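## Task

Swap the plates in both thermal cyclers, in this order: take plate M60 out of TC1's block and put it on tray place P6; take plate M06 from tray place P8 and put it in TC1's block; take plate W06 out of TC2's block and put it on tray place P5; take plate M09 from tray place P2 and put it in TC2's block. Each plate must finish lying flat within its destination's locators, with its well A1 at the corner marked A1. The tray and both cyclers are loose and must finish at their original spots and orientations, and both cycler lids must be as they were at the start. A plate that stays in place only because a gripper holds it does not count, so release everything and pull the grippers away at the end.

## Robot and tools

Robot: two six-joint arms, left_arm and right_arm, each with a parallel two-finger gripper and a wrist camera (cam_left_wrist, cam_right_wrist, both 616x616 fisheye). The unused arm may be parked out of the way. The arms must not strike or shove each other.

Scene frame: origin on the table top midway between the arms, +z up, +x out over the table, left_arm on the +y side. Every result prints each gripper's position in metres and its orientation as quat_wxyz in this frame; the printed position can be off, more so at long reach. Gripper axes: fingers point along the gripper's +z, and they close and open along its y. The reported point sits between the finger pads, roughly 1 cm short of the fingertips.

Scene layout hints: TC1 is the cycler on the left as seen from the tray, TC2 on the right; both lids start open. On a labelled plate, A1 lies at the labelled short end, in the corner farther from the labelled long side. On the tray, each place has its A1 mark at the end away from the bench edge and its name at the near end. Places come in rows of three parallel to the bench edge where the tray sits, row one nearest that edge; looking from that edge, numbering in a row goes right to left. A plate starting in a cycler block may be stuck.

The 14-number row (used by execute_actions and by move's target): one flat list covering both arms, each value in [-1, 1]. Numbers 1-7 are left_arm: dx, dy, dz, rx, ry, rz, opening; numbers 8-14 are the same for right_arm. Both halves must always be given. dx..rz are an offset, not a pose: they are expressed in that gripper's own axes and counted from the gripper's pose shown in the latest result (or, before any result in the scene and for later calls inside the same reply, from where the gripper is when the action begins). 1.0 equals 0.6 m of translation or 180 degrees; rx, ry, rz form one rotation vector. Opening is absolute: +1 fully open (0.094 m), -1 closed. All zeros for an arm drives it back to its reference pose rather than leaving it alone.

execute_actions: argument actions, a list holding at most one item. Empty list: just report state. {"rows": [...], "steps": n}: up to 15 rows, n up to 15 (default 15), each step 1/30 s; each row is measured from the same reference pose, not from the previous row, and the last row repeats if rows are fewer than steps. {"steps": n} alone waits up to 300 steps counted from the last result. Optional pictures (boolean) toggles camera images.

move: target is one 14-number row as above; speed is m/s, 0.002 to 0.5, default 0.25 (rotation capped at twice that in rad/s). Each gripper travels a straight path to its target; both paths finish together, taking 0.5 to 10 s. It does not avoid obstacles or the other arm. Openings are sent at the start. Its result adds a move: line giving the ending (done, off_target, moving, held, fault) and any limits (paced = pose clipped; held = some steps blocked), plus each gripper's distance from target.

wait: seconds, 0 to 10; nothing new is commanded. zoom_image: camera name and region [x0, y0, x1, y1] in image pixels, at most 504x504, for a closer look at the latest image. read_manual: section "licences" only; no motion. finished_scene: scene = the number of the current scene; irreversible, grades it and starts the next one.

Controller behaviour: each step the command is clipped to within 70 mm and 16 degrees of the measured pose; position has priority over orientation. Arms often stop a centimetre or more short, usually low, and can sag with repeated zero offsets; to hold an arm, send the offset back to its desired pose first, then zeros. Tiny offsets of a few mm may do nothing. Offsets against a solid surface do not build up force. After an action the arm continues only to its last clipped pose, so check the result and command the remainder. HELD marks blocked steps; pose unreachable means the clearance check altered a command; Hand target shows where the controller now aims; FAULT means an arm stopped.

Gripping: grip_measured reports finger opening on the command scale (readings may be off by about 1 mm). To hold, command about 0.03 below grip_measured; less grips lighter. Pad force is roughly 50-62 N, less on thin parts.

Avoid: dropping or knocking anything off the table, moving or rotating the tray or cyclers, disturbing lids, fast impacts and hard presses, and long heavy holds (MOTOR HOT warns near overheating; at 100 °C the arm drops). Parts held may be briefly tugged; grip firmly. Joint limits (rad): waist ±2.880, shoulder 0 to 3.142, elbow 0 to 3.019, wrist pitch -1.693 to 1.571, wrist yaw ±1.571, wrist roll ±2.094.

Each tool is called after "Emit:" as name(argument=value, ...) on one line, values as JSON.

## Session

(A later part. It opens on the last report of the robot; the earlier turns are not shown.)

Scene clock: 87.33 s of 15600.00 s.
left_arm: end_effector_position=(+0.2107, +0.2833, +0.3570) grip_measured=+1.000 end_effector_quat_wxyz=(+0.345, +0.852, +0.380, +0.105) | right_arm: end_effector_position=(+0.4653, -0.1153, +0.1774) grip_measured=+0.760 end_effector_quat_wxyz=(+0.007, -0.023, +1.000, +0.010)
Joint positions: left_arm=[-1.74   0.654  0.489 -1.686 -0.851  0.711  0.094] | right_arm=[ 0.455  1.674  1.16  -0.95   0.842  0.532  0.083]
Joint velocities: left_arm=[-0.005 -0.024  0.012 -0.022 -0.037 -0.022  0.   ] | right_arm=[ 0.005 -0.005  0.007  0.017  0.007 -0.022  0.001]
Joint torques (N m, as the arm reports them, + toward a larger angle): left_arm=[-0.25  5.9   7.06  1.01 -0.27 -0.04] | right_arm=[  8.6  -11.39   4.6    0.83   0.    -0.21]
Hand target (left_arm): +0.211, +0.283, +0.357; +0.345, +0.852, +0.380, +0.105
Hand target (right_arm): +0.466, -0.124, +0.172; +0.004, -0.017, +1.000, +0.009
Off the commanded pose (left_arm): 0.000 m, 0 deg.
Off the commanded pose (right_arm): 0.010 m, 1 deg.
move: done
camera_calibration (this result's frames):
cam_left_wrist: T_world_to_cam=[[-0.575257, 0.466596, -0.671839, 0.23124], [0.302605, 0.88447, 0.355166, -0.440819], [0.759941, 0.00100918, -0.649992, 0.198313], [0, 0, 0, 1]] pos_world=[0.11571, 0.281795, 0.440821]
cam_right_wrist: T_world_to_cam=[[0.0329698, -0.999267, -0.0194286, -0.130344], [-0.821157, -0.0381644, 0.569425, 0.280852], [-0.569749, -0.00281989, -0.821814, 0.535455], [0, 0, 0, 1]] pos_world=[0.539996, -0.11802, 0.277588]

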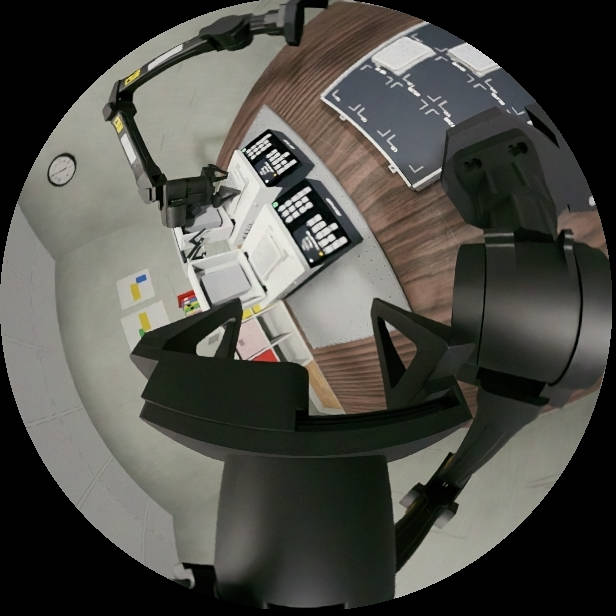

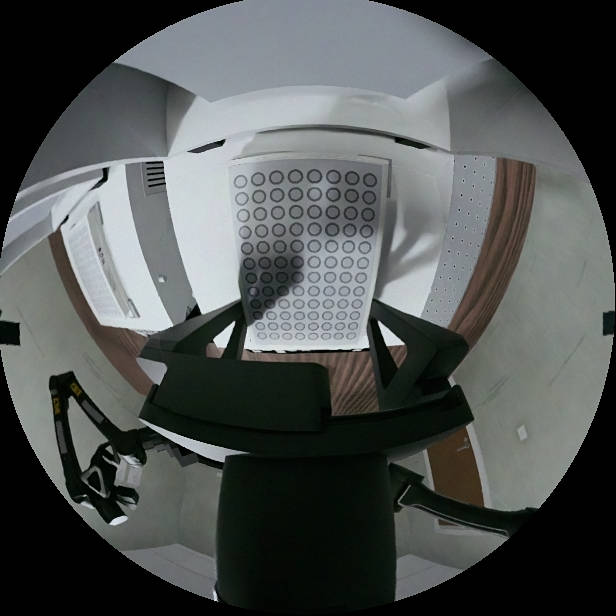

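Emit:
move(target=[0,0,0,0,0,0,1, 0.01,-0.016,-0.006,0,0,-0.006,0.62], speed=0.02)

Emit:
zoom_image(camera="cam_right_wrist", region=[180, 100, 440, 360])

Scene clock: 91.10 s of 15600.00 s.
left_arm: end_effector_position=(+0.2107, +0.2833, +0.3570) grip_measured=+1.000 end_effector_quat_wxyz=(+0.345, +0.852, +0.380, +0.105) | right_arm: end_effector_position=(+0.4632, -0.1214, +0.1807) grip_measured=+0.760 end_effector_quat_wxyz=(+0.009, -0.026, +1.000, +0.011)
Joint positions: left_arm=[-1.74   0.654  0.489 -1.686 -0.851  0.711  0.094] | right_arm=[ 0.455  1.652  1.145 -0.95   0.842  0.52   0.083]
Joint velocities: left_arm=[-0.005  0.005 -0.027  0.002 -0.007 -0.022  0.   ] | right_arm=[-0.005 -0.015 -0.007 -0.007 -0.022 -0.007 -0.001]
Joint torques (N m, as the arm reports them, + toward a larger angle): left_arm=[-0.73  5.84  7.09  1.09 -0.26 -0.05] | right_arm=[  9.99 -11.73   4.46   0.03   0.1   -0.23]
Hand target (left_arm): +0.211, +0.283, +0.357; +0.345, +0.852, +0.380, +0.105
Hand target (right_arm): +0.460, -0.125, +0.181; +0.007, -0.032, +0.999, +0.010
Off the commanded pose (left_arm): 0.000 m, 0 deg.
Off the commanded pose (right_arm): 0.005 m, 1 deg.
move: done
camera_calibration (this result's frames):
cam_left_wrist: T_world_to_cam=[[-0.575257, 0.466596, -0.671839, 0.23124], [0.302605, 0.88447, 0.355166, -0.440819], [0.759941, 0.00100918, -0.649992, 0.198313], [0, 0, 0, 1]] pos_world=[0.11571, 0.281795, 0.440821]
cam_right_wrist: T_world_to_cam=[[0.0397037, -0.998977, -0.0216669, -0.138928], [-0.823143, -0.0449924, 0.566049, 0.277717], [-0.566445, -0.00463932, -0.824087, 0.535644], [0, 0, 0, 1]] pos_world=[0.53753, -0.123806, 0.281205]

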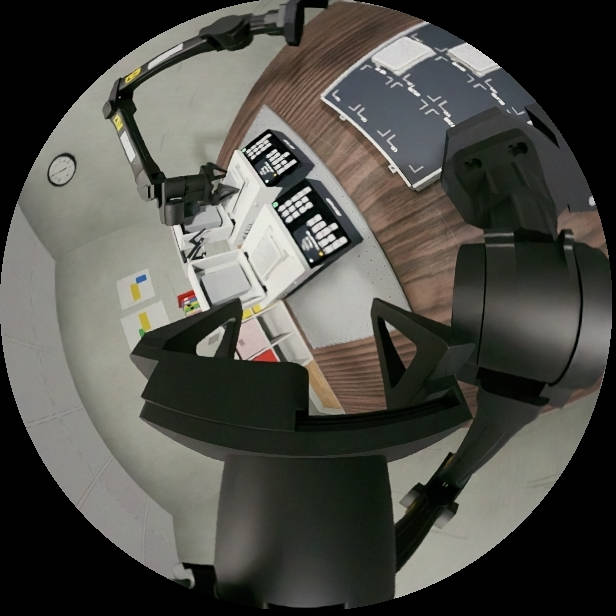

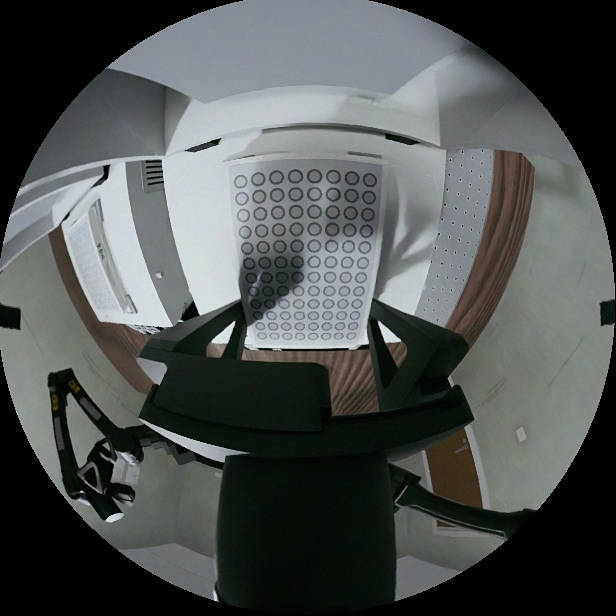

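Region (180, 100, 440, 360) of cam_right_wrist's 616x616 image, scaled by 1.938, with more detail than that image has.

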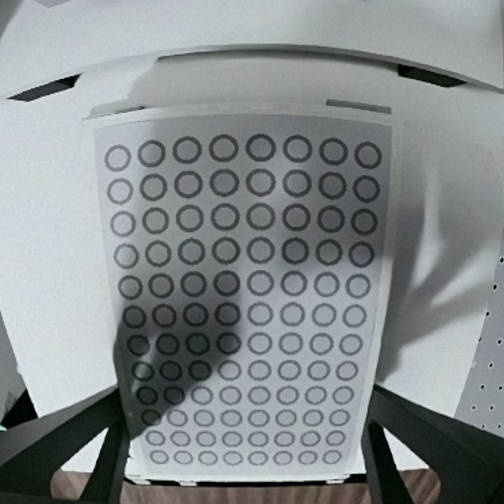

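Emit:
move(target=[0,0,0,0,0,0,1, 0.002,0.004,0.024,0,0,-0.008,0.62], speed=0.015)

Emit:
zoom_image(camera="cam_right_wrist", region=[180, 100, 440, 360])

Scene clock: 93.73 s of 15600.00 s.
left_arm: end_effector_position=(+0.2107, +0.2833, +0.3570) grip_measured=+1.000 end_effector_quat_wxyz=(+0.345, +0.852, +0.380, +0.105) | right_arm: end_effector_position=(+0.4693, -0.1169, +0.1806) grip_measured=+0.760 end_effector_quat_wxyz=(+0.020, -0.033, +0.999, +0.018)
Joint positions: left_arm=[-1.74   0.654  0.489 -1.686 -0.851  0.711  0.094] | right_arm=[ 0.455  1.654  1.145 -0.91   0.842  0.477  0.083]
Joint velocities: left_arm=[-0.015  0.005 -0.007 -0.012 -0.051 -0.081  0.   ] | right_arm=[-0.005  0.005 -0.012 -0.012 -0.037 -0.11  -0.001]
Joint torques (N m, as the arm reports them, + toward a larger angle): left_arm=[-0.25  5.68  7.    1.05 -0.23 -0.06] | right_arm=[  8.76 -10.12   4.26   0.87   0.01  -0.19]
Hand target (left_arm): +0.211, +0.283, +0.357; +0.345, +0.852, +0.380, +0.105
Hand target (right_arm): +0.462, -0.119, +0.167; +0.009, -0.039, +0.999, +0.011
Off the commanded pose (left_arm): 0.000 m, 0 deg.
Off the commanded pose (right_arm): 0.016 m, 2 deg.
move: off_target (right_arm)
camera_calibration (this result's frames):
cam_left_wrist: T_world_to_cam=[[-0.575257, 0.466596, -0.671839, 0.23124], [0.302605, 0.88447, 0.355166, -0.440819], [0.759941, 0.00100918, -0.649992, 0.198313], [0, 0, 0, 1]] pos_world=[0.11571, 0.281795, 0.440821]
cam_right_wrist: T_world_to_cam=[[0.0540156, -0.997968, -0.0338087, -0.139183], [-0.834747, -0.0637101, 0.546936, 0.289704], [-0.547978, -0.00132139, -0.836491, 0.532923], [0, 0, 0, 1]] pos_world=[0.541377, -0.119738, 0.282631]

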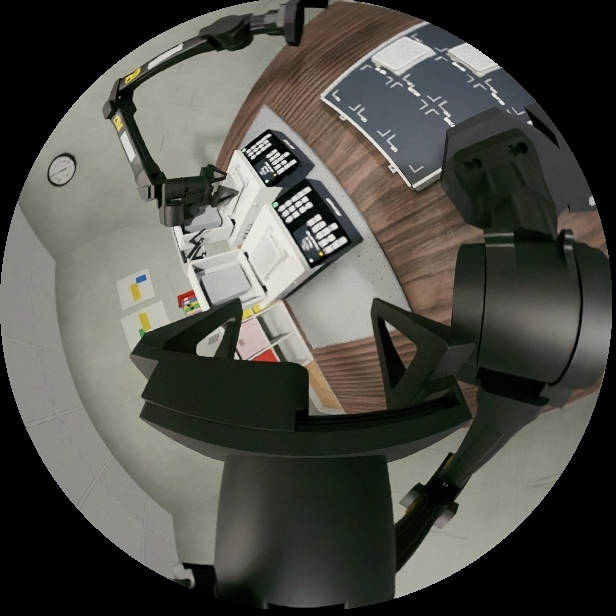

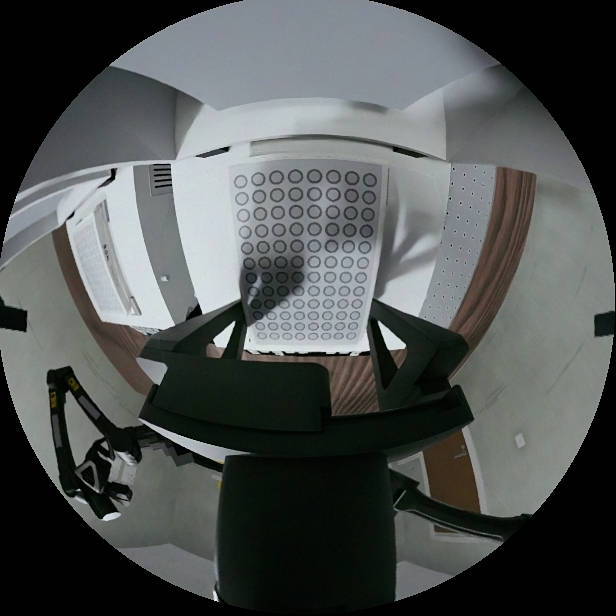

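Region (180, 100, 440, 360) of cam_right_wrist's 616x616 image, scaled by 1.938, with more detail than that image has.

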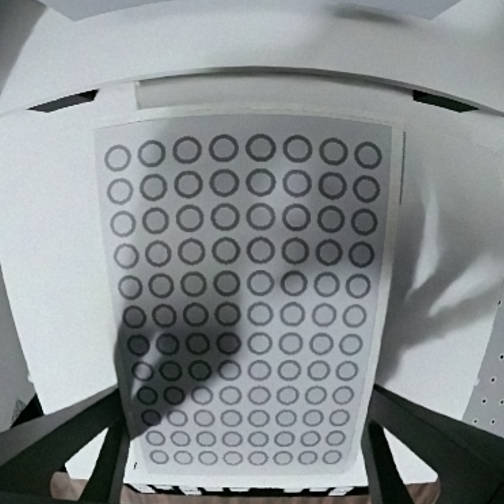

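Emit:
move(target=[0,0,0,0,0,0,1, 0.012,0,-0.07,0.011,0.013,0,0.62], speed=0.08)

Scene clock: 95.77 s of 15600.00 s.
left_arm: end_effector_position=(+0.2107, +0.2833, +0.3570) grip_measured=+1.000 end_effector_quat_wxyz=(+0.345, +0.852, +0.380, +0.105) | right_arm: end_effector_position=(+0.4443, -0.1224, +0.2086) grip_measured=+0.760 end_effector_quat_wxyz=(-0.013, -0.047, +0.999, -0.008)
Joint positions: left_arm=[-1.74   0.654  0.489 -1.686 -0.851  0.711  0.094] | right_arm=[ 0.517  1.654  1.176 -1.139  0.85   0.639  0.083]
Joint velocities: left_arm=[ 0.005 -0.005  0.002  0.002 -0.051 -0.037  0.   ] | right_arm=[-0.005 -0.005  0.002 -0.007 -0.066 -0.007  0.   ]
Joint torques (N m, as the arm reports them, + toward a larger angle): left_arm=[ 0.14  5.75  7.1   1.03 -0.25 -0.07] | right_arm=[ 10.99 -10.03   8.57  -0.42   0.21  -0.04]
Hand target (left_arm): +0.211, +0.283, +0.357; +0.345, +0.852, +0.380, +0.105
Hand target (right_arm): +0.460, -0.119, +0.223; -0.000, -0.033, +0.999, +0.000
Off the commanded pose (left_arm): 0.000 m, 0 deg.
Off the commanded pose (right_arm): 0.021 m, 2 deg.
move: off_target (right_arm)
camera_calibration (this result's frames):
cam_left_wrist: T_world_to_cam=[[-0.575257, 0.466596, -0.671839, 0.23124], [0.302605, 0.88447, 0.355166, -0.440819], [0.759941, 0.00100918, -0.649992, 0.198313], [0, 0, 0, 1]] pos_world=[0.11571, 0.281795, 0.440821]
cam_right_wrist: T_world_to_cam=[[0.0812639, -0.996561, 0.0161842, -0.164636], [-0.796036, -0.0551238, 0.602734, 0.225334], [-0.599769, -0.0618637, -0.797778, 0.550185], [0, 0, 0, 1]] pos_world=[0.522737, -0.117612, 0.305774]

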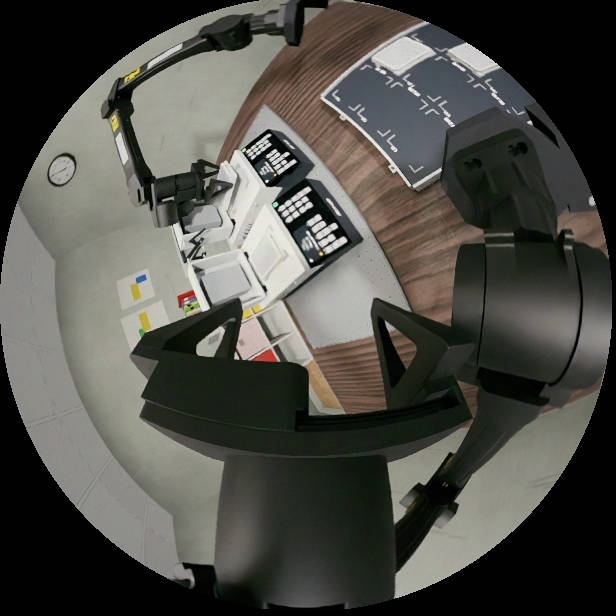

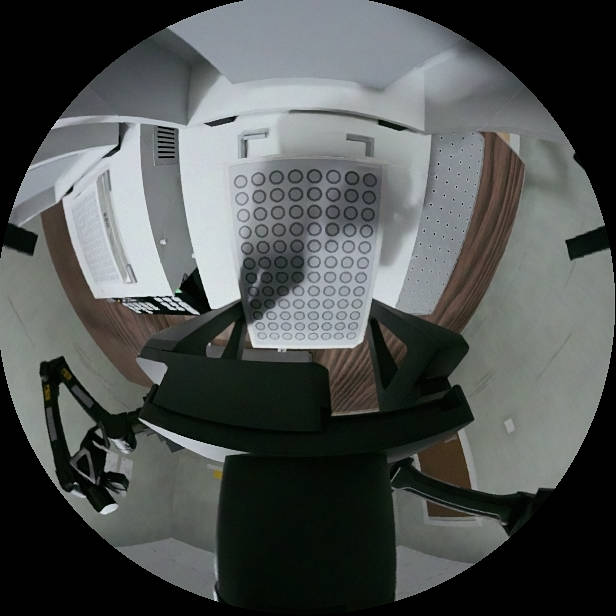

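Emit:
move(target=[0,0,0,0,0,0,1, -0.031,-0.004,0.06,-0.003,-0.006,0.011,0.62], speed=0.04)

Emit:
zoom_image(camera="cam_right_wrist", region=[180, 100, 440, 360])

Scene clock: 98.53 s of 15600.00 s.
left_arm: end_effector_position=(+0.2107, +0.2833, +0.3570) grip_measured=+1.000 end_effector_quat_wxyz=(+0.345, +0.852, +0.380, +0.105) | right_arm: end_effector_position=(+0.4683, -0.1212, +0.1858) grip_measured=+0.760 end_effector_quat_wxyz=(+0.006, -0.025, +1.000, +0.005)
Joint positions: left_arm=[-1.74   0.654  0.489 -1.686 -0.851  0.711  0.094] | right_arm=[ 0.461  1.664  1.176 -0.994  0.85   0.546  0.083]
Joint velocities: left_arm=[-0.005 -0.015 -0.012 -0.002 -0.037 -0.066  0.   ] | right_arm=[ 0.015 -0.005  0.002 -0.007 -0.066  0.081 -0.001]
Joint torques (N m, as the arm reports them, + toward a larger angle): left_arm=[-0.42  6.1   7.03  1.17 -0.26 -0.04] | right_arm=[ 8.73 -9.85  4.41  0.84  0.16 -0.24]
Hand target (left_arm): +0.211, +0.283, +0.357; +0.345, +0.852, +0.380, +0.105
Hand target (right_arm): +0.462, -0.124, +0.172; -0.004, -0.030, +1.000, -0.003
Off the commanded pose (left_arm): 0.000 m, 0 deg.
Off the commanded pose (right_arm): 0.015 m, 2 deg.
move: off_target (right_arm)
camera_calibration (this result's frames):
cam_left_wrist: T_world_to_cam=[[-0.575257, 0.466596, -0.671839, 0.23124], [0.302605, 0.88447, 0.355166, -0.440819], [0.759941, 0.00100918, -0.649992, 0.198313], [0, 0, 0, 1]] pos_world=[0.11571, 0.281795, 0.440821]
cam_right_wrist: T_world_to_cam=[[0.0365517, -0.999292, -0.00889263, -0.139829], [-0.820028, -0.0350781, 0.571247, 0.277811], [-0.571155, -0.0135878, -0.82073, 0.543158], [0, 0, 0, 1]] pos_world=[0.543151, -0.122604, 0.285844]

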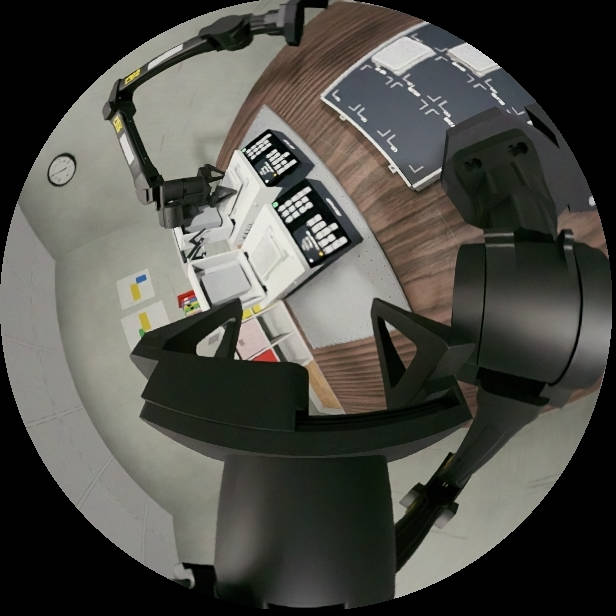

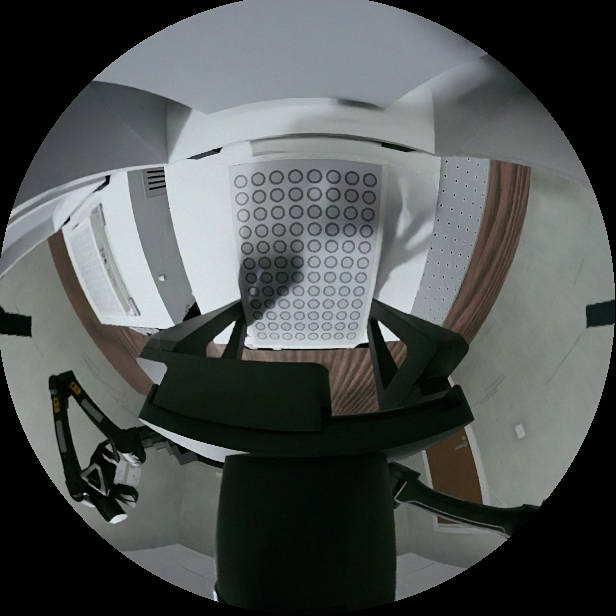

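Region (180, 100, 440, 360) of cam_right_wrist's 616x616 image, scaled by 1.938, with more detail than that image has.

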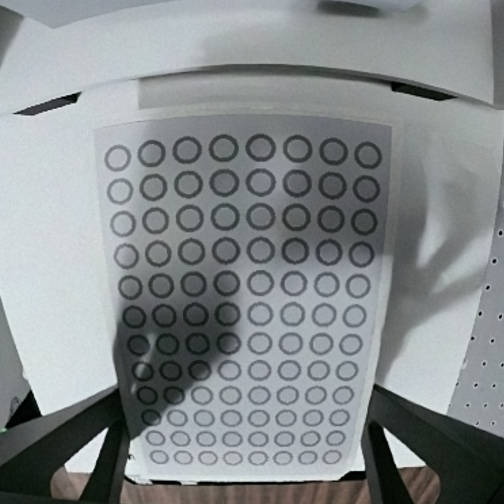

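Emit:
move(target=[0,0,0,0,0,0,1, 0.02,-0.001,0.036,0.005,0.006,-0.008,0.62], speed=0.02)

Emit:
zoom_image(camera="cam_right_wrist", region=[180, 100, 440, 360])

Scene clock: 101.43 s of 15600.00 s.
left_arm: end_effector_position=(+0.2107, +0.2833, +0.3570) grip_measured=+1.000 end_effector_quat_wxyz=(+0.345, +0.852, +0.380, +0.105) | right_arm: end_effector_position=(+0.4610, -0.1187, +0.1776) grip_measured=+0.760 end_effector_quat_wxyz=(+0.006, -0.035, +0.999, +0.005)
Joint positions: left_arm=[-1.74   0.654  0.489 -1.686 -0.851  0.711  0.094] | right_arm=[ 0.457  1.668  1.15  -0.959  0.85   0.519  0.083]
Joint velocities: left_arm=[-0.015 -0.005 -0.012  0.017 -0.022 -0.007  0.   ] | right_arm=[-0.005 -0.005  0.007 -0.002  0.007  0.037  0.   ]
Joint torques (N m, as the arm reports them, + toward a larger angle): left_arm=[-0.34  6.    7.07  1.1  -0.22 -0.06] | right_arm=[ 8.92 -9.36  4.49  0.88  0.15 -0.23]
Hand target (left_arm): +0.211, +0.283, +0.357; +0.345, +0.852, +0.380, +0.105
Hand target (right_arm): +0.456, -0.122, +0.164; -0.003, -0.037, +0.999, -0.003
Off the commanded pose (left_arm): 0.000 m, 0 deg.
Off the commanded pose (right_arm): 0.015 m, 1 deg.
move: off_target (right_arm)
camera_calibration (this result's frames):
cam_left_wrist: T_world_to_cam=[[-0.575257, 0.466596, -0.671839, 0.23124], [0.302605, 0.88447, 0.355166, -0.440819], [0.759941, 0.00100918, -0.649992, 0.198313], [0, 0, 0, 1]] pos_world=[0.11571, 0.281795, 0.440821]
cam_right_wrist: T_world_to_cam=[[0.0574098, -0.998317, -0.00825157, -0.146677], [-0.819303, -0.051835, 0.571013, 0.274294], [-0.57048, -0.0260212, -0.820899, 0.530553], [0, 0, 0, 1]] pos_world=[0.53582, -0.118407, 0.277695]

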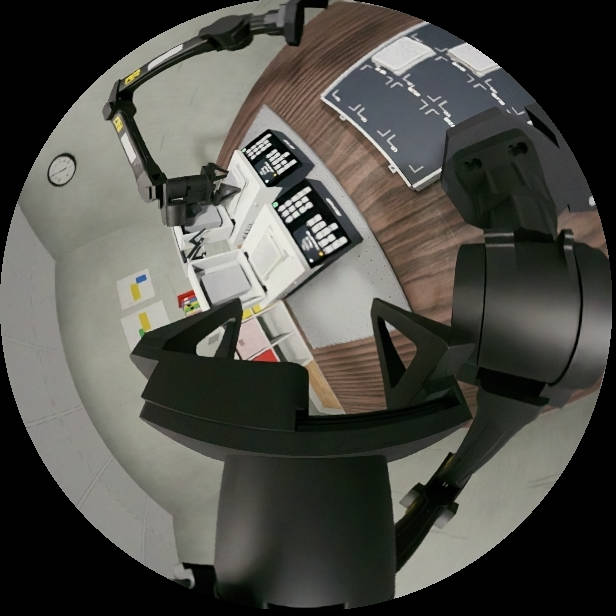

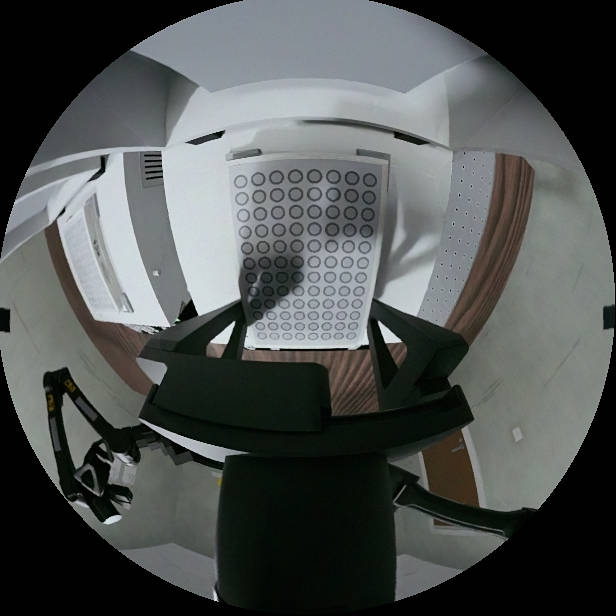

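Region (180, 100, 440, 360) of cam_right_wrist's 616x616 image, scaled by 1.938, with more detail than that image has.

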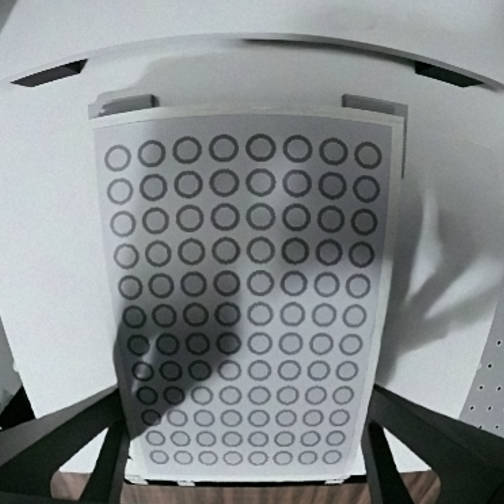

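Emit:
move(target=[0,0,0,0,0,0,1, 0.007,-0.009,0.034,0.005,0.006,-0.001,0.62], speed=0.015)

Emit:
zoom_image(camera="cam_right_wrist", region=[180, 100, 440, 360])

Scene clock: 103.83 s of 15600.00 s.
left_arm: end_effector_position=(+0.2107, +0.2833, +0.3570) grip_measured=+1.000 end_effector_quat_wxyz=(+0.345, +0.852, +0.380, +0.105) | right_arm: end_effector_position=(+0.4621, -0.1202, +0.1713) grip_measured=+0.760 end_effector_quat_wxyz=(+0.007, -0.034, +0.999, +0.005)
Joint positions: left_arm=[-1.74   0.654  0.489 -1.686 -0.851  0.711  0.094] | right_arm=[ 0.444  1.669  1.142 -0.933  0.85   0.499  0.083]
Joint velocities: left_arm=[ 0.015 -0.005 -0.002  0.032  0.022 -0.051  0.   ] | right_arm=[-0.005 -0.005 -0.002 -0.012 -0.007 -0.066 -0.001]
Joint torques (N m, as the arm reports them, + toward a larger angle): left_arm=[-0.16  5.87  7.01  1.   -0.24 -0.08] | right_arm=[ 8.5  -9.72  4.38  0.7   0.12 -0.21]
Hand target (left_arm): +0.211, +0.283, +0.357; +0.345, +0.852, +0.380, +0.105
Hand target (right_arm): +0.457, -0.124, +0.157; -0.003, -0.037, +0.999, -0.003
Off the commanded pose (left_arm): 0.000 m, 0 deg.
Off the commanded pose (right_arm): 0.015 m, 2 deg.
move: off_target (right_arm)
camera_calibration (this result's frames):
cam_left_wrist: T_world_to_cam=[[-0.575257, 0.466596, -0.671839, 0.23124], [0.302605, 0.88447, 0.355166, -0.440819], [0.759941, 0.00100918, -0.649992, 0.198313], [0, 0, 0, 1]] pos_world=[0.11571, 0.281795, 0.440821]
cam_right_wrist: T_world_to_cam=[[0.0560834, -0.998393, -0.00811779, -0.147732], [-0.82068, -0.0507281, 0.569131, 0.279859], [-0.568629, -0.0252567, -0.822207, 0.525467], [0, 0, 0, 1]] pos_world=[0.536756, -0.120026, 0.271567]

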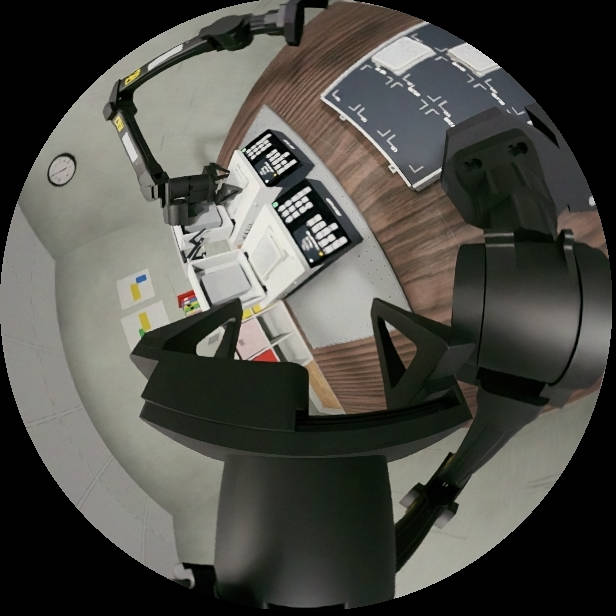

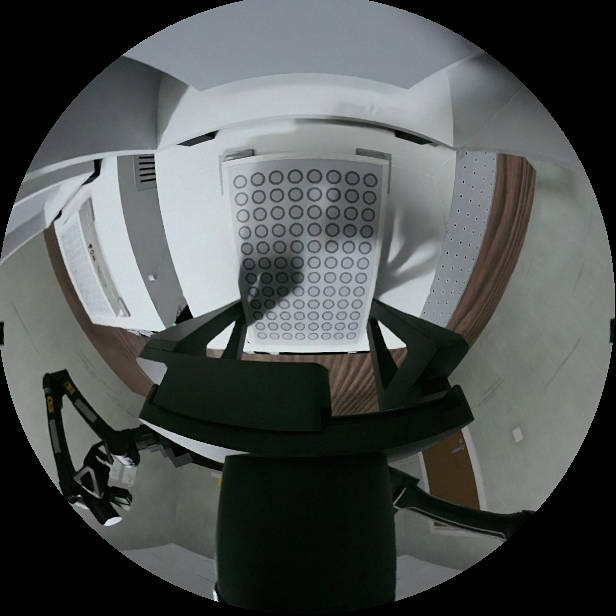

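Region (180, 100, 440, 360) of cam_right_wrist's 616x616 image, scaled by 1.938, with more detail than that image has.

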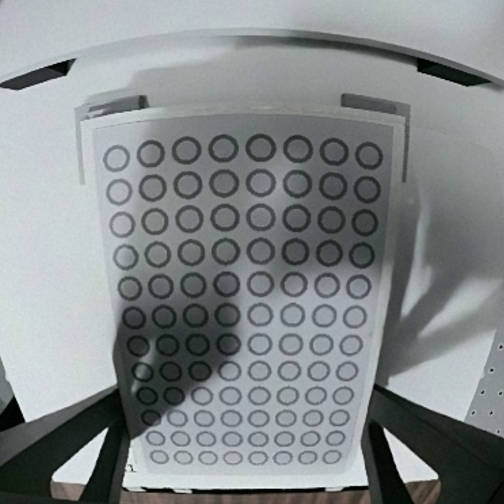

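Emit:
move(target=[0,0,0,0,0,0,1, 0,0,0,0,0,0,1])

Emit:
move(target=[0,0,0,0,0,0,1, 0,0,-0.12,0,0,0,1], speed=0.1)

Emit:
move(target=[0,0,0,0,0,0,1, 0.1,0.2,-0.03,0,0,0,1], speed=0.15)

Emit:
zoom_image(camera="cam_right_wrist", region=[100, 50, 520, 350])

Scene clock: 106.17 s of 15600.00 s.
left_arm: end_effector_position=(+0.2107, +0.2833, +0.3570) grip_measured=+1.000 end_effector_quat_wxyz=(+0.345, +0.852, +0.380, +0.105) | right_arm: end_effector_position=(+0.4621, -0.1202, +0.1713) grip_measured=+1.000 end_effector_quat_wxyz=(+0.007, -0.034, +0.999, +0.005)
Joint positions: left_arm=[-1.74   0.654  0.489 -1.686 -0.851  0.711  0.094] | right_arm=[ 0.444  1.669  1.142 -0.933  0.85   0.499  0.094]
Joint velocities: left_arm=[-0.005  0.005 -0.007  0.027 -0.007  0.007  0.   ] | right_arm=[-0.005 -0.005  0.002 -0.012 -0.022  0.007  0.   ]
Joint torques (N m, as the arm reports them, + toward a larger angle): left_arm=[-0.29  6.18  7.1   1.06 -0.23 -0.06] | right_arm=[ 10.25 -10.54   5.24   0.23   0.1   -0.13]
Hand target (left_arm): +0.211, +0.283, +0.357; +0.345, +0.852, +0.380, +0.105
Hand target (right_arm): +0.462, -0.120, +0.171; +0.007, -0.034, +0.999, +0.005
Off the commanded pose (left_arm): 0.000 m, 0 deg.
Off the commanded pose (right_arm): 0.000 m, 0 deg.
move: done
camera_calibration (this result's frames):
cam_left_wrist: T_world_to_cam=[[-0.575257, 0.466596, -0.671839, 0.23124], [0.302605, 0.88447, 0.355166, -0.440819], [0.759941, 0.00100918, -0.649992, 0.198313], [0, 0, 0, 1]] pos_world=[0.11571, 0.281795, 0.440821]
cam_right_wrist: T_world_to_cam=[[0.0560834, -0.998393, -0.00811779, -0.147732], [-0.82068, -0.0507281, 0.569131, 0.279859], [-0.568629, -0.0252567, -0.822207, 0.525467], [0, 0, 0, 1]] pos_world=[0.536756, -0.120026, 0.271567]

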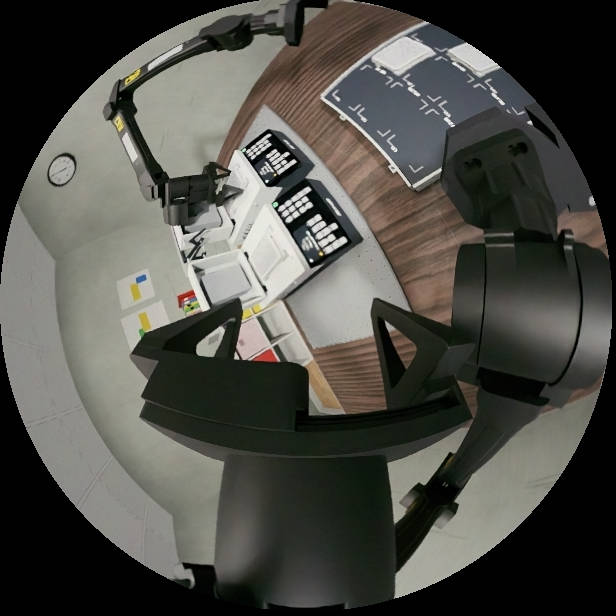

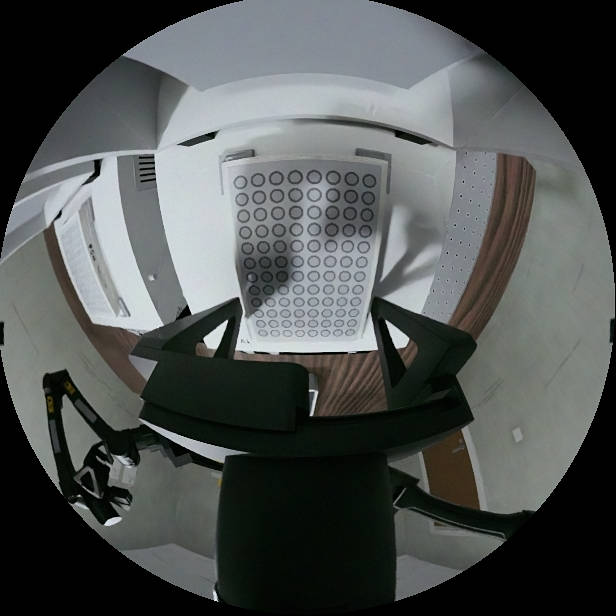

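Scene clock: 107.30 s of 15600.00 s.
left_arm: end_effector_position=(+0.2107, +0.2833, +0.3570) grip_measured=+1.000 end_effector_quat_wxyz=(+0.345, +0.852, +0.380, +0.105) | right_arm: end_effector_position=(+0.4458, -0.1237, +0.2292) grip_measured=+1.000 end_effector_quat_wxyz=(-0.006, -0.048, +0.999, -0.004)
Joint positions: left_arm=[-1.74   0.654  0.489 -1.686 -0.851  0.711  0.094] | right_arm=[ 0.549  1.633  1.192 -1.188  0.852  0.667  0.094]
Joint velocities: left_arm=[-0.015 -0.005 -0.002  0.007  0.007  0.007  0.   ] | right_arm=[-0.005 -0.005 -0.007 -0.007 -0.037 -0.007  0.   ]
Joint torques (N m, as the arm reports them, + toward a larger angle): left_arm=[-0.09  6.45  6.99  1.07 -0.24 -0.07] | right_arm=[ 10.9  -10.41   8.6   -0.14   0.2   -0.04]
Hand target (left_arm): +0.211, +0.283, +0.357; +0.345, +0.852, +0.380, +0.105
Hand target (right_arm): +0.460, -0.121, +0.244; +0.007, -0.034, +0.999, +0.005
Off the commanded pose (left_arm): 0.000 m, 0 deg.
Off the commanded pose (right_arm): 0.021 m, 2 deg.
move: off_target (right_arm)
camera_calibration (this result's frames):
cam_left_wrist: T_world_to_cam=[[-0.575257, 0.466596, -0.671839, 0.23124], [0.302605, 0.88447, 0.355166, -0.440819], [0.759941, 0.00100918, -0.649992, 0.198313], [0, 0, 0, 1]] pos_world=[0.11571, 0.281795, 0.440821]
cam_right_wrist: T_world_to_cam=[[0.0836391, -0.996454, 0.00919381, -0.165874], [-0.804583, -0.0620851, 0.590585, 0.219848], [-0.58792, -0.0567932, -0.806923, 0.564879], [0, 0, 0, 1]] pos_world=[0.522863, -0.119555, 0.3275]

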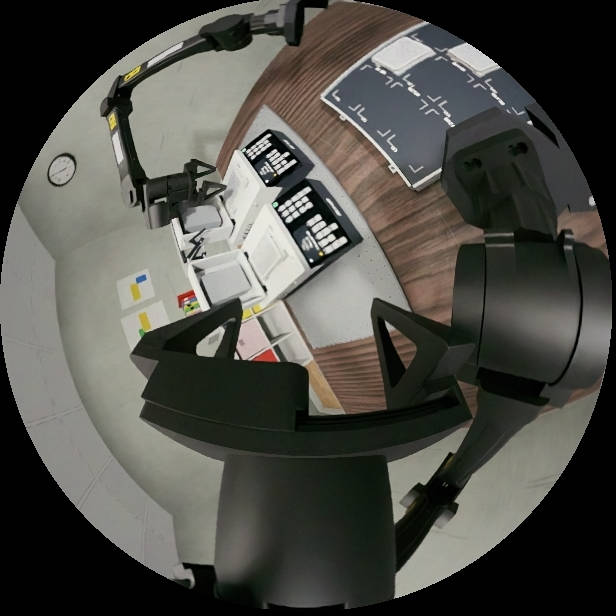

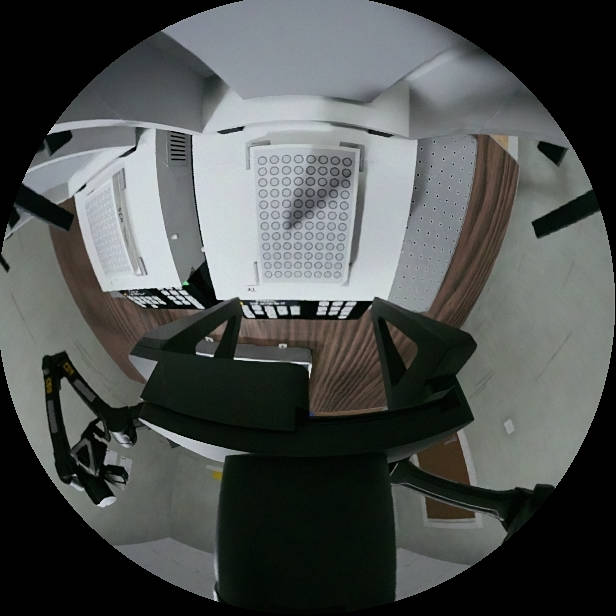

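Scene clock: 108.80 s of 15600.00 s.
left_arm: end_effector_position=(+0.2107, +0.2833, +0.3570) grip_measured=+1.000 end_effector_quat_wxyz=(+0.345, +0.852, +0.380, +0.105) | right_arm: end_effector_position=(+0.3622, -0.0165, +0.2339) grip_measured=+1.000 end_effector_quat_wxyz=(-0.014, -0.062, +0.998, -0.016)
Joint positions: left_arm=[-1.74   0.654  0.489 -1.686 -0.851  0.711  0.094] | right_arm=[ 0.747  1.869  1.206 -1.223  0.818  0.961  0.094]
Joint velocities: left_arm=[-0.005 -0.015 -0.017 -0.007 -0.037 -0.081  0.   ] | right_arm=[-0.005  0.005 -0.017  0.012 -0.007  0.022  0.   ]
Joint torques (N m, as the arm reports them, + toward a larger angle): left_arm=[-0.27  5.84  7.05  0.96 -0.24 -0.08] | right_arm=[11.64 -9.79  9.08 -0.4   0.08  0.04]
Hand target (left_arm): +0.211, +0.283, +0.357; +0.345, +0.852, +0.380, +0.105
Hand target (right_arm): +0.375, -0.009, +0.247; -0.006, -0.048, +0.999, -0.005
Off the commanded pose (left_arm): 0.000 m, 0 deg.
Off the commanded pose (right_arm): 0.019 m, 2 deg.
move: off_target (right_arm)
camera_calibration (this result's frames):
cam_left_wrist: T_world_to_cam=[[-0.575257, 0.466596, -0.671839, 0.23124], [0.302605, 0.88447, 0.355166, -0.440819], [0.759941, 0.00100918, -0.649992, 0.198313], [0, 0, 0, 1]] pos_world=[0.11571, 0.281795, 0.440821]
cam_right_wrist: T_world_to_cam=[[0.110654, -0.993371, 0.0311397, -0.0670134], [-0.793694, -0.0694674, 0.604338, 0.149108], [-0.598169, -0.0915881, -0.796119, 0.526236], [0, 0, 0, 1]] pos_world=[0.440539, -0.00801414, 0.330922]

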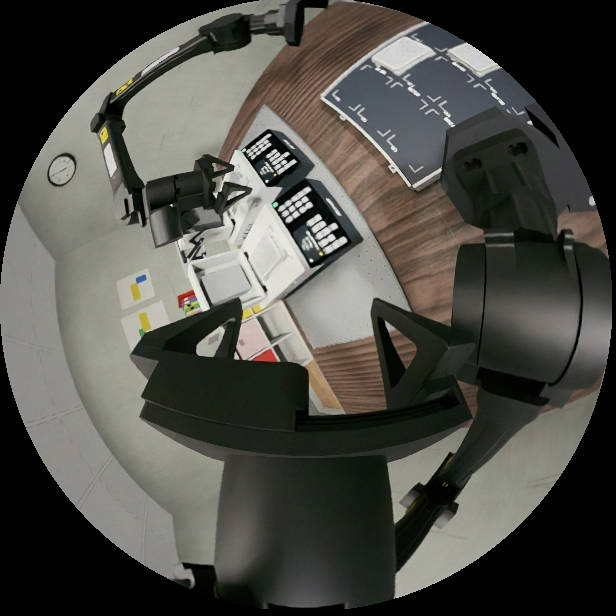

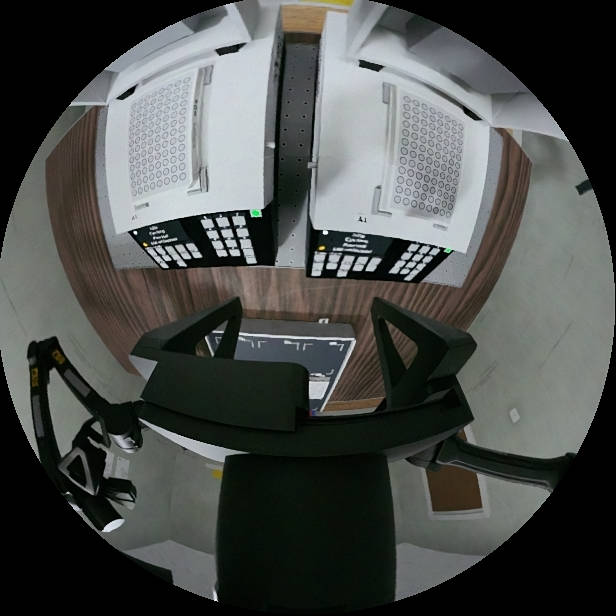

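Region (100, 50, 520, 350) of cam_right_wrist's 616x616 image, scaled by 1.200, with more detail than that image has; it fills the top 360 rows of this view, and the rest is white.

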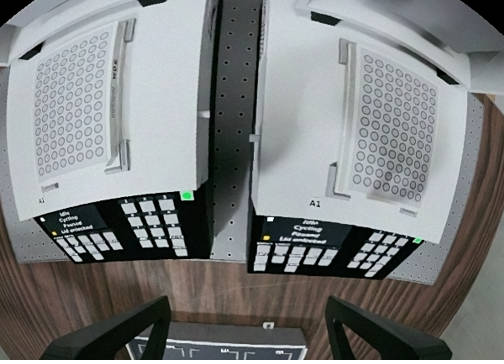

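Emit:
move(target=[0,0,-0.2,0,0,0,1, -0.175,0.213,-0.03,-0.01,-0.009,0.04,1], speed=0.15)

Emit:
zoom_image(camera="cam_right_wrist", region=[180, 80, 440, 340])

Scene clock: 111.43 s of 15600.00 s.
left_arm: end_effector_position=(+0.1553, +0.3342, +0.4383) grip_measured=+1.000 end_effector_quat_wxyz=(+0.461, +0.827, +0.244, -0.211) | right_arm: end_effector_position=(+0.4413, +0.1145, +0.2351) grip_measured=+1.000 end_effector_quat_wxyz=(-0.006, -0.011, +1.000, -0.008)
Joint positions: left_arm=[-1.834  0.357  0.731 -1.686 -0.308  0.905  0.094] | right_arm=[ 0.747  2.231  1.724 -1.346  0.821  1.039  0.094]
Joint velocities: left_arm=[ 0.005 -0.005 -0.007 -0.007  0.007 -0.022  0.   ] | right_arm=[-0.005 -0.005  0.002 -0.007 -0.007 -0.022  0.   ]
Joint torques (N m, as the arm reports them, + toward a larger angle): left_arm=[-0.64  8.4   6.34  1.12  0.13 -0.03] | right_arm=[ 15.52 -12.72   9.42  -0.53   0.21  -0.04]
Hand target (left_arm): +0.158, +0.342, +0.445; +0.473, +0.822, +0.236, -0.214
Hand target (right_arm): +0.452, +0.121, +0.244; +0.001, +0.001, +1.000, -0.000
Off the commanded pose (left_arm): 0.013 m, 42 deg; orientation clipped at the last step of the last action.
Off the commanded pose (right_arm): 0.017 m, 2 deg.
joint sent to its limit (left arm) — the command would take joint 4 (wrist pitch) past its lower limit, so that joint was sent only as far as its limit.
move: off_target (left_arm, right_arm); limits=paced
camera_calibration (this result's frames):
cam_left_wrist: T_world_to_cam=[[-0.603182, 0.449866, -0.658629, 0.234349], [0.712742, 0.674658, -0.191925, -0.251729], [0.358009, -0.585198, -0.72758, 0.585459], [0, 0, 0, 1]] pos_world=[0.111173, 0.407014, 0.532005]
cam_right_wrist: T_world_to_cam=[[0.00905127, -0.999827, 0.0162712, 0.103417], [-0.80672, 0.00231369, 0.590929, 0.220957], [-0.590864, -0.018475, -0.80656, 0.577326], [0, 0, 0, 1]] pos_world=[0.518436, 0.113554, 0.333395]

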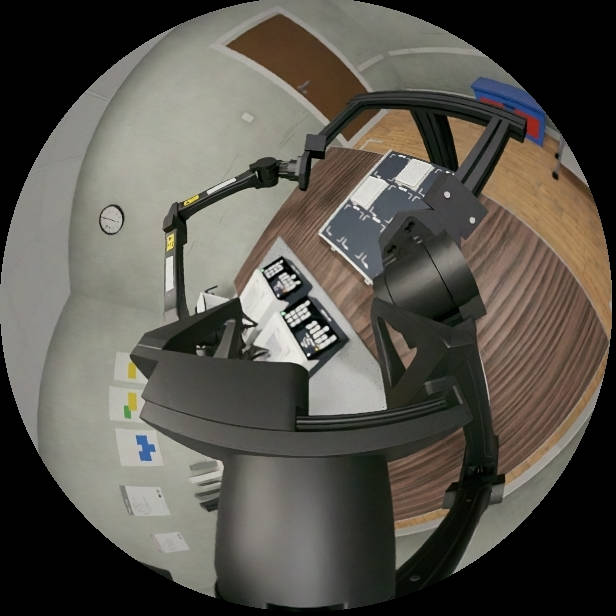

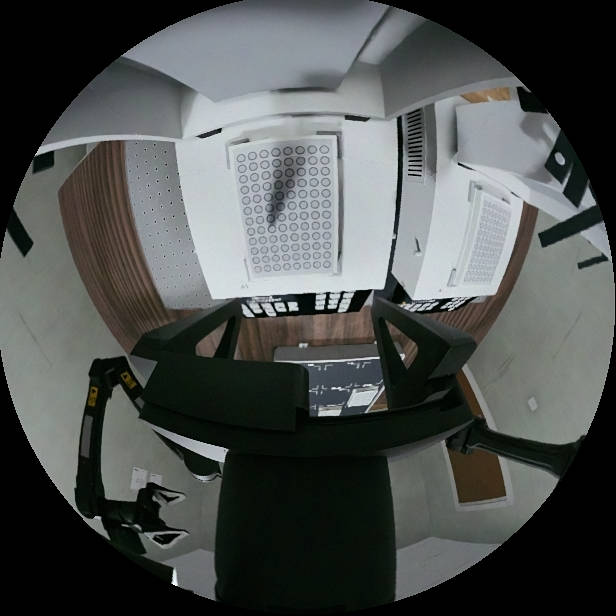

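Region (180, 80, 440, 340) of cam_right_wrist's 616x616 image, scaled by 1.938, with more detail than that image has.

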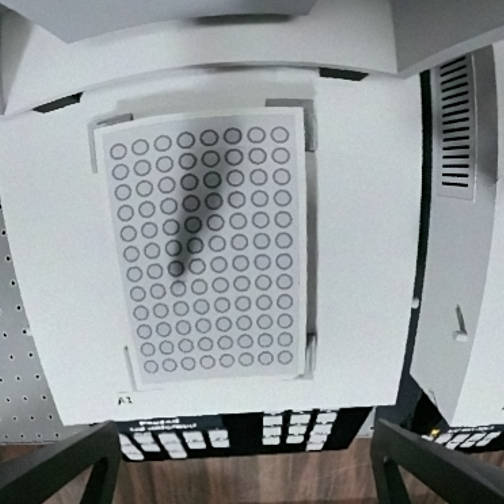

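Emit:
move(target=[0,0,0,0,0,0,1, -0.043,0.026,0.08,-0.005,-0.004,-0.015,1], speed=0.06)

Emit:
zoom_image(camera="cam_right_wrist", region=[180, 100, 440, 360])

Scene clock: 113.67 s of 15600.00 s.
left_arm: end_effector_position=(+0.1553, +0.3342, +0.4383) grip_measured=+1.000 end_effector_quat_wxyz=(+0.461, +0.827, +0.244, -0.211) | right_arm: end_effector_position=(+0.4520, +0.1288, +0.1956) grip_measured=+1.000 end_effector_quat_wxyz=(+0.001, -0.046, +0.999, -0.001)
Joint positions: left_arm=[-1.834  0.357  0.731 -1.686 -0.308  0.905  0.094] | right_arm=[ 0.7    2.275  1.724 -1.224  0.837  0.879  0.094]
Joint velocities: left_arm=[-0.005 -0.005 -0.012  0.002 -0.051 -0.037  0.   ] | right_arm=[-0.005 -0.005 -0.012 -0.012 -0.037  0.037  0.   ]
Joint torques (N m, as the arm reports them, + toward a larger angle): left_arm=[ 0.56  8.93  4.19  1.7   0.1  -0.03] | right_arm=[ 13.6  -13.25   8.18   0.65   0.23  -0.19]
Hand target (left_arm): +0.155, +0.334, +0.438; +0.461, +0.827, +0.244, -0.211
Hand target (right_arm): +0.466, +0.129, +0.187; +0.000, -0.034, +0.999, +0.000
Off the commanded pose (left_arm): 0.000 m, 0 deg.
Off the commanded pose (right_arm): 0.017 m, 1 deg.
move: off_target (right_arm)
camera_calibration (this result's frames):
cam_left_wrist: T_world_to_cam=[[-0.603182, 0.449866, -0.658629, 0.234349], [0.712742, 0.674658, -0.191925, -0.251729], [0.358009, -0.585198, -0.72758, 0.585459], [0, 0, 0, 1]] pos_world=[0.111173, 0.407014, 0.532005]
cam_right_wrist: T_world_to_cam=[[0.0798706, -0.996803, 0.00193678, 0.0887209], [-0.812087, -0.0639429, 0.580022, 0.265954], [-0.578044, -0.0478996, -0.814598, 0.551672], [0, 0, 0, 1]] pos_world=[0.527783, 0.131868, 0.29496]

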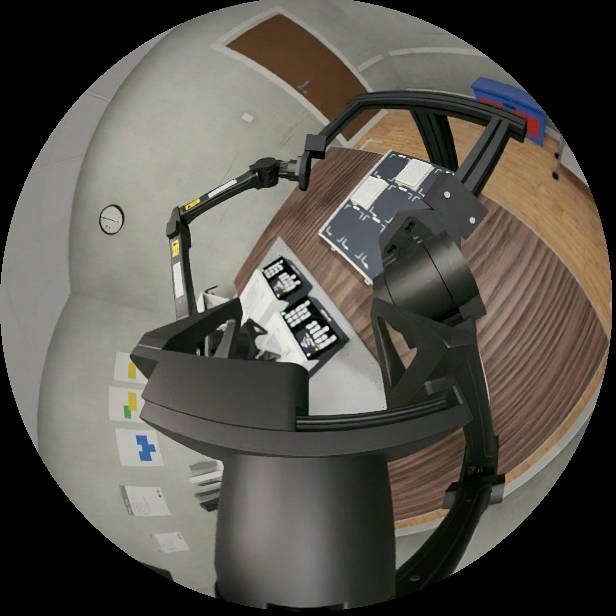

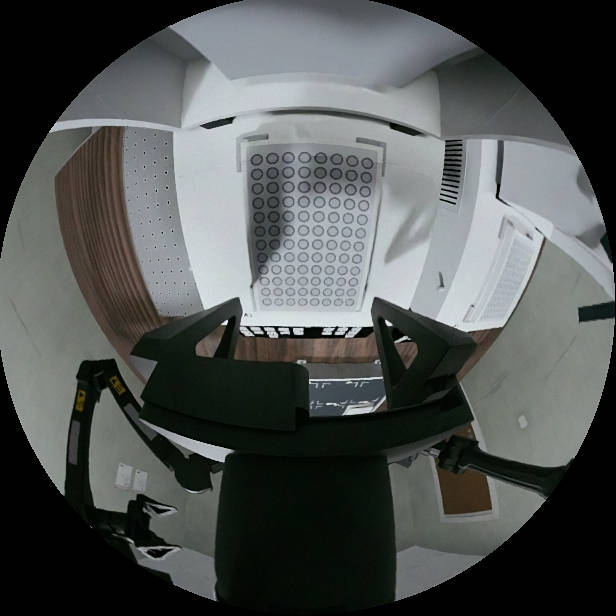

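Region (180, 100, 440, 360) of cam_right_wrist's 616x616 image, scaled by 1.938, with more detail than that image has.

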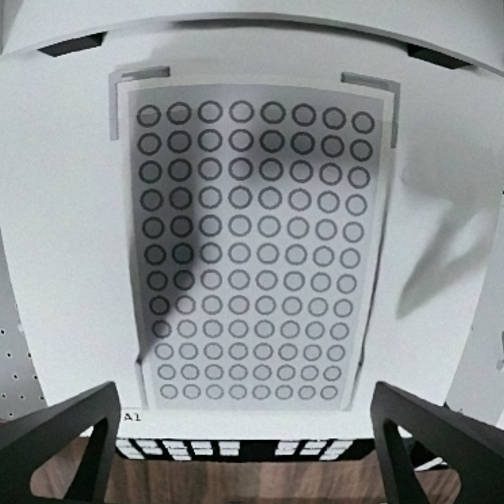

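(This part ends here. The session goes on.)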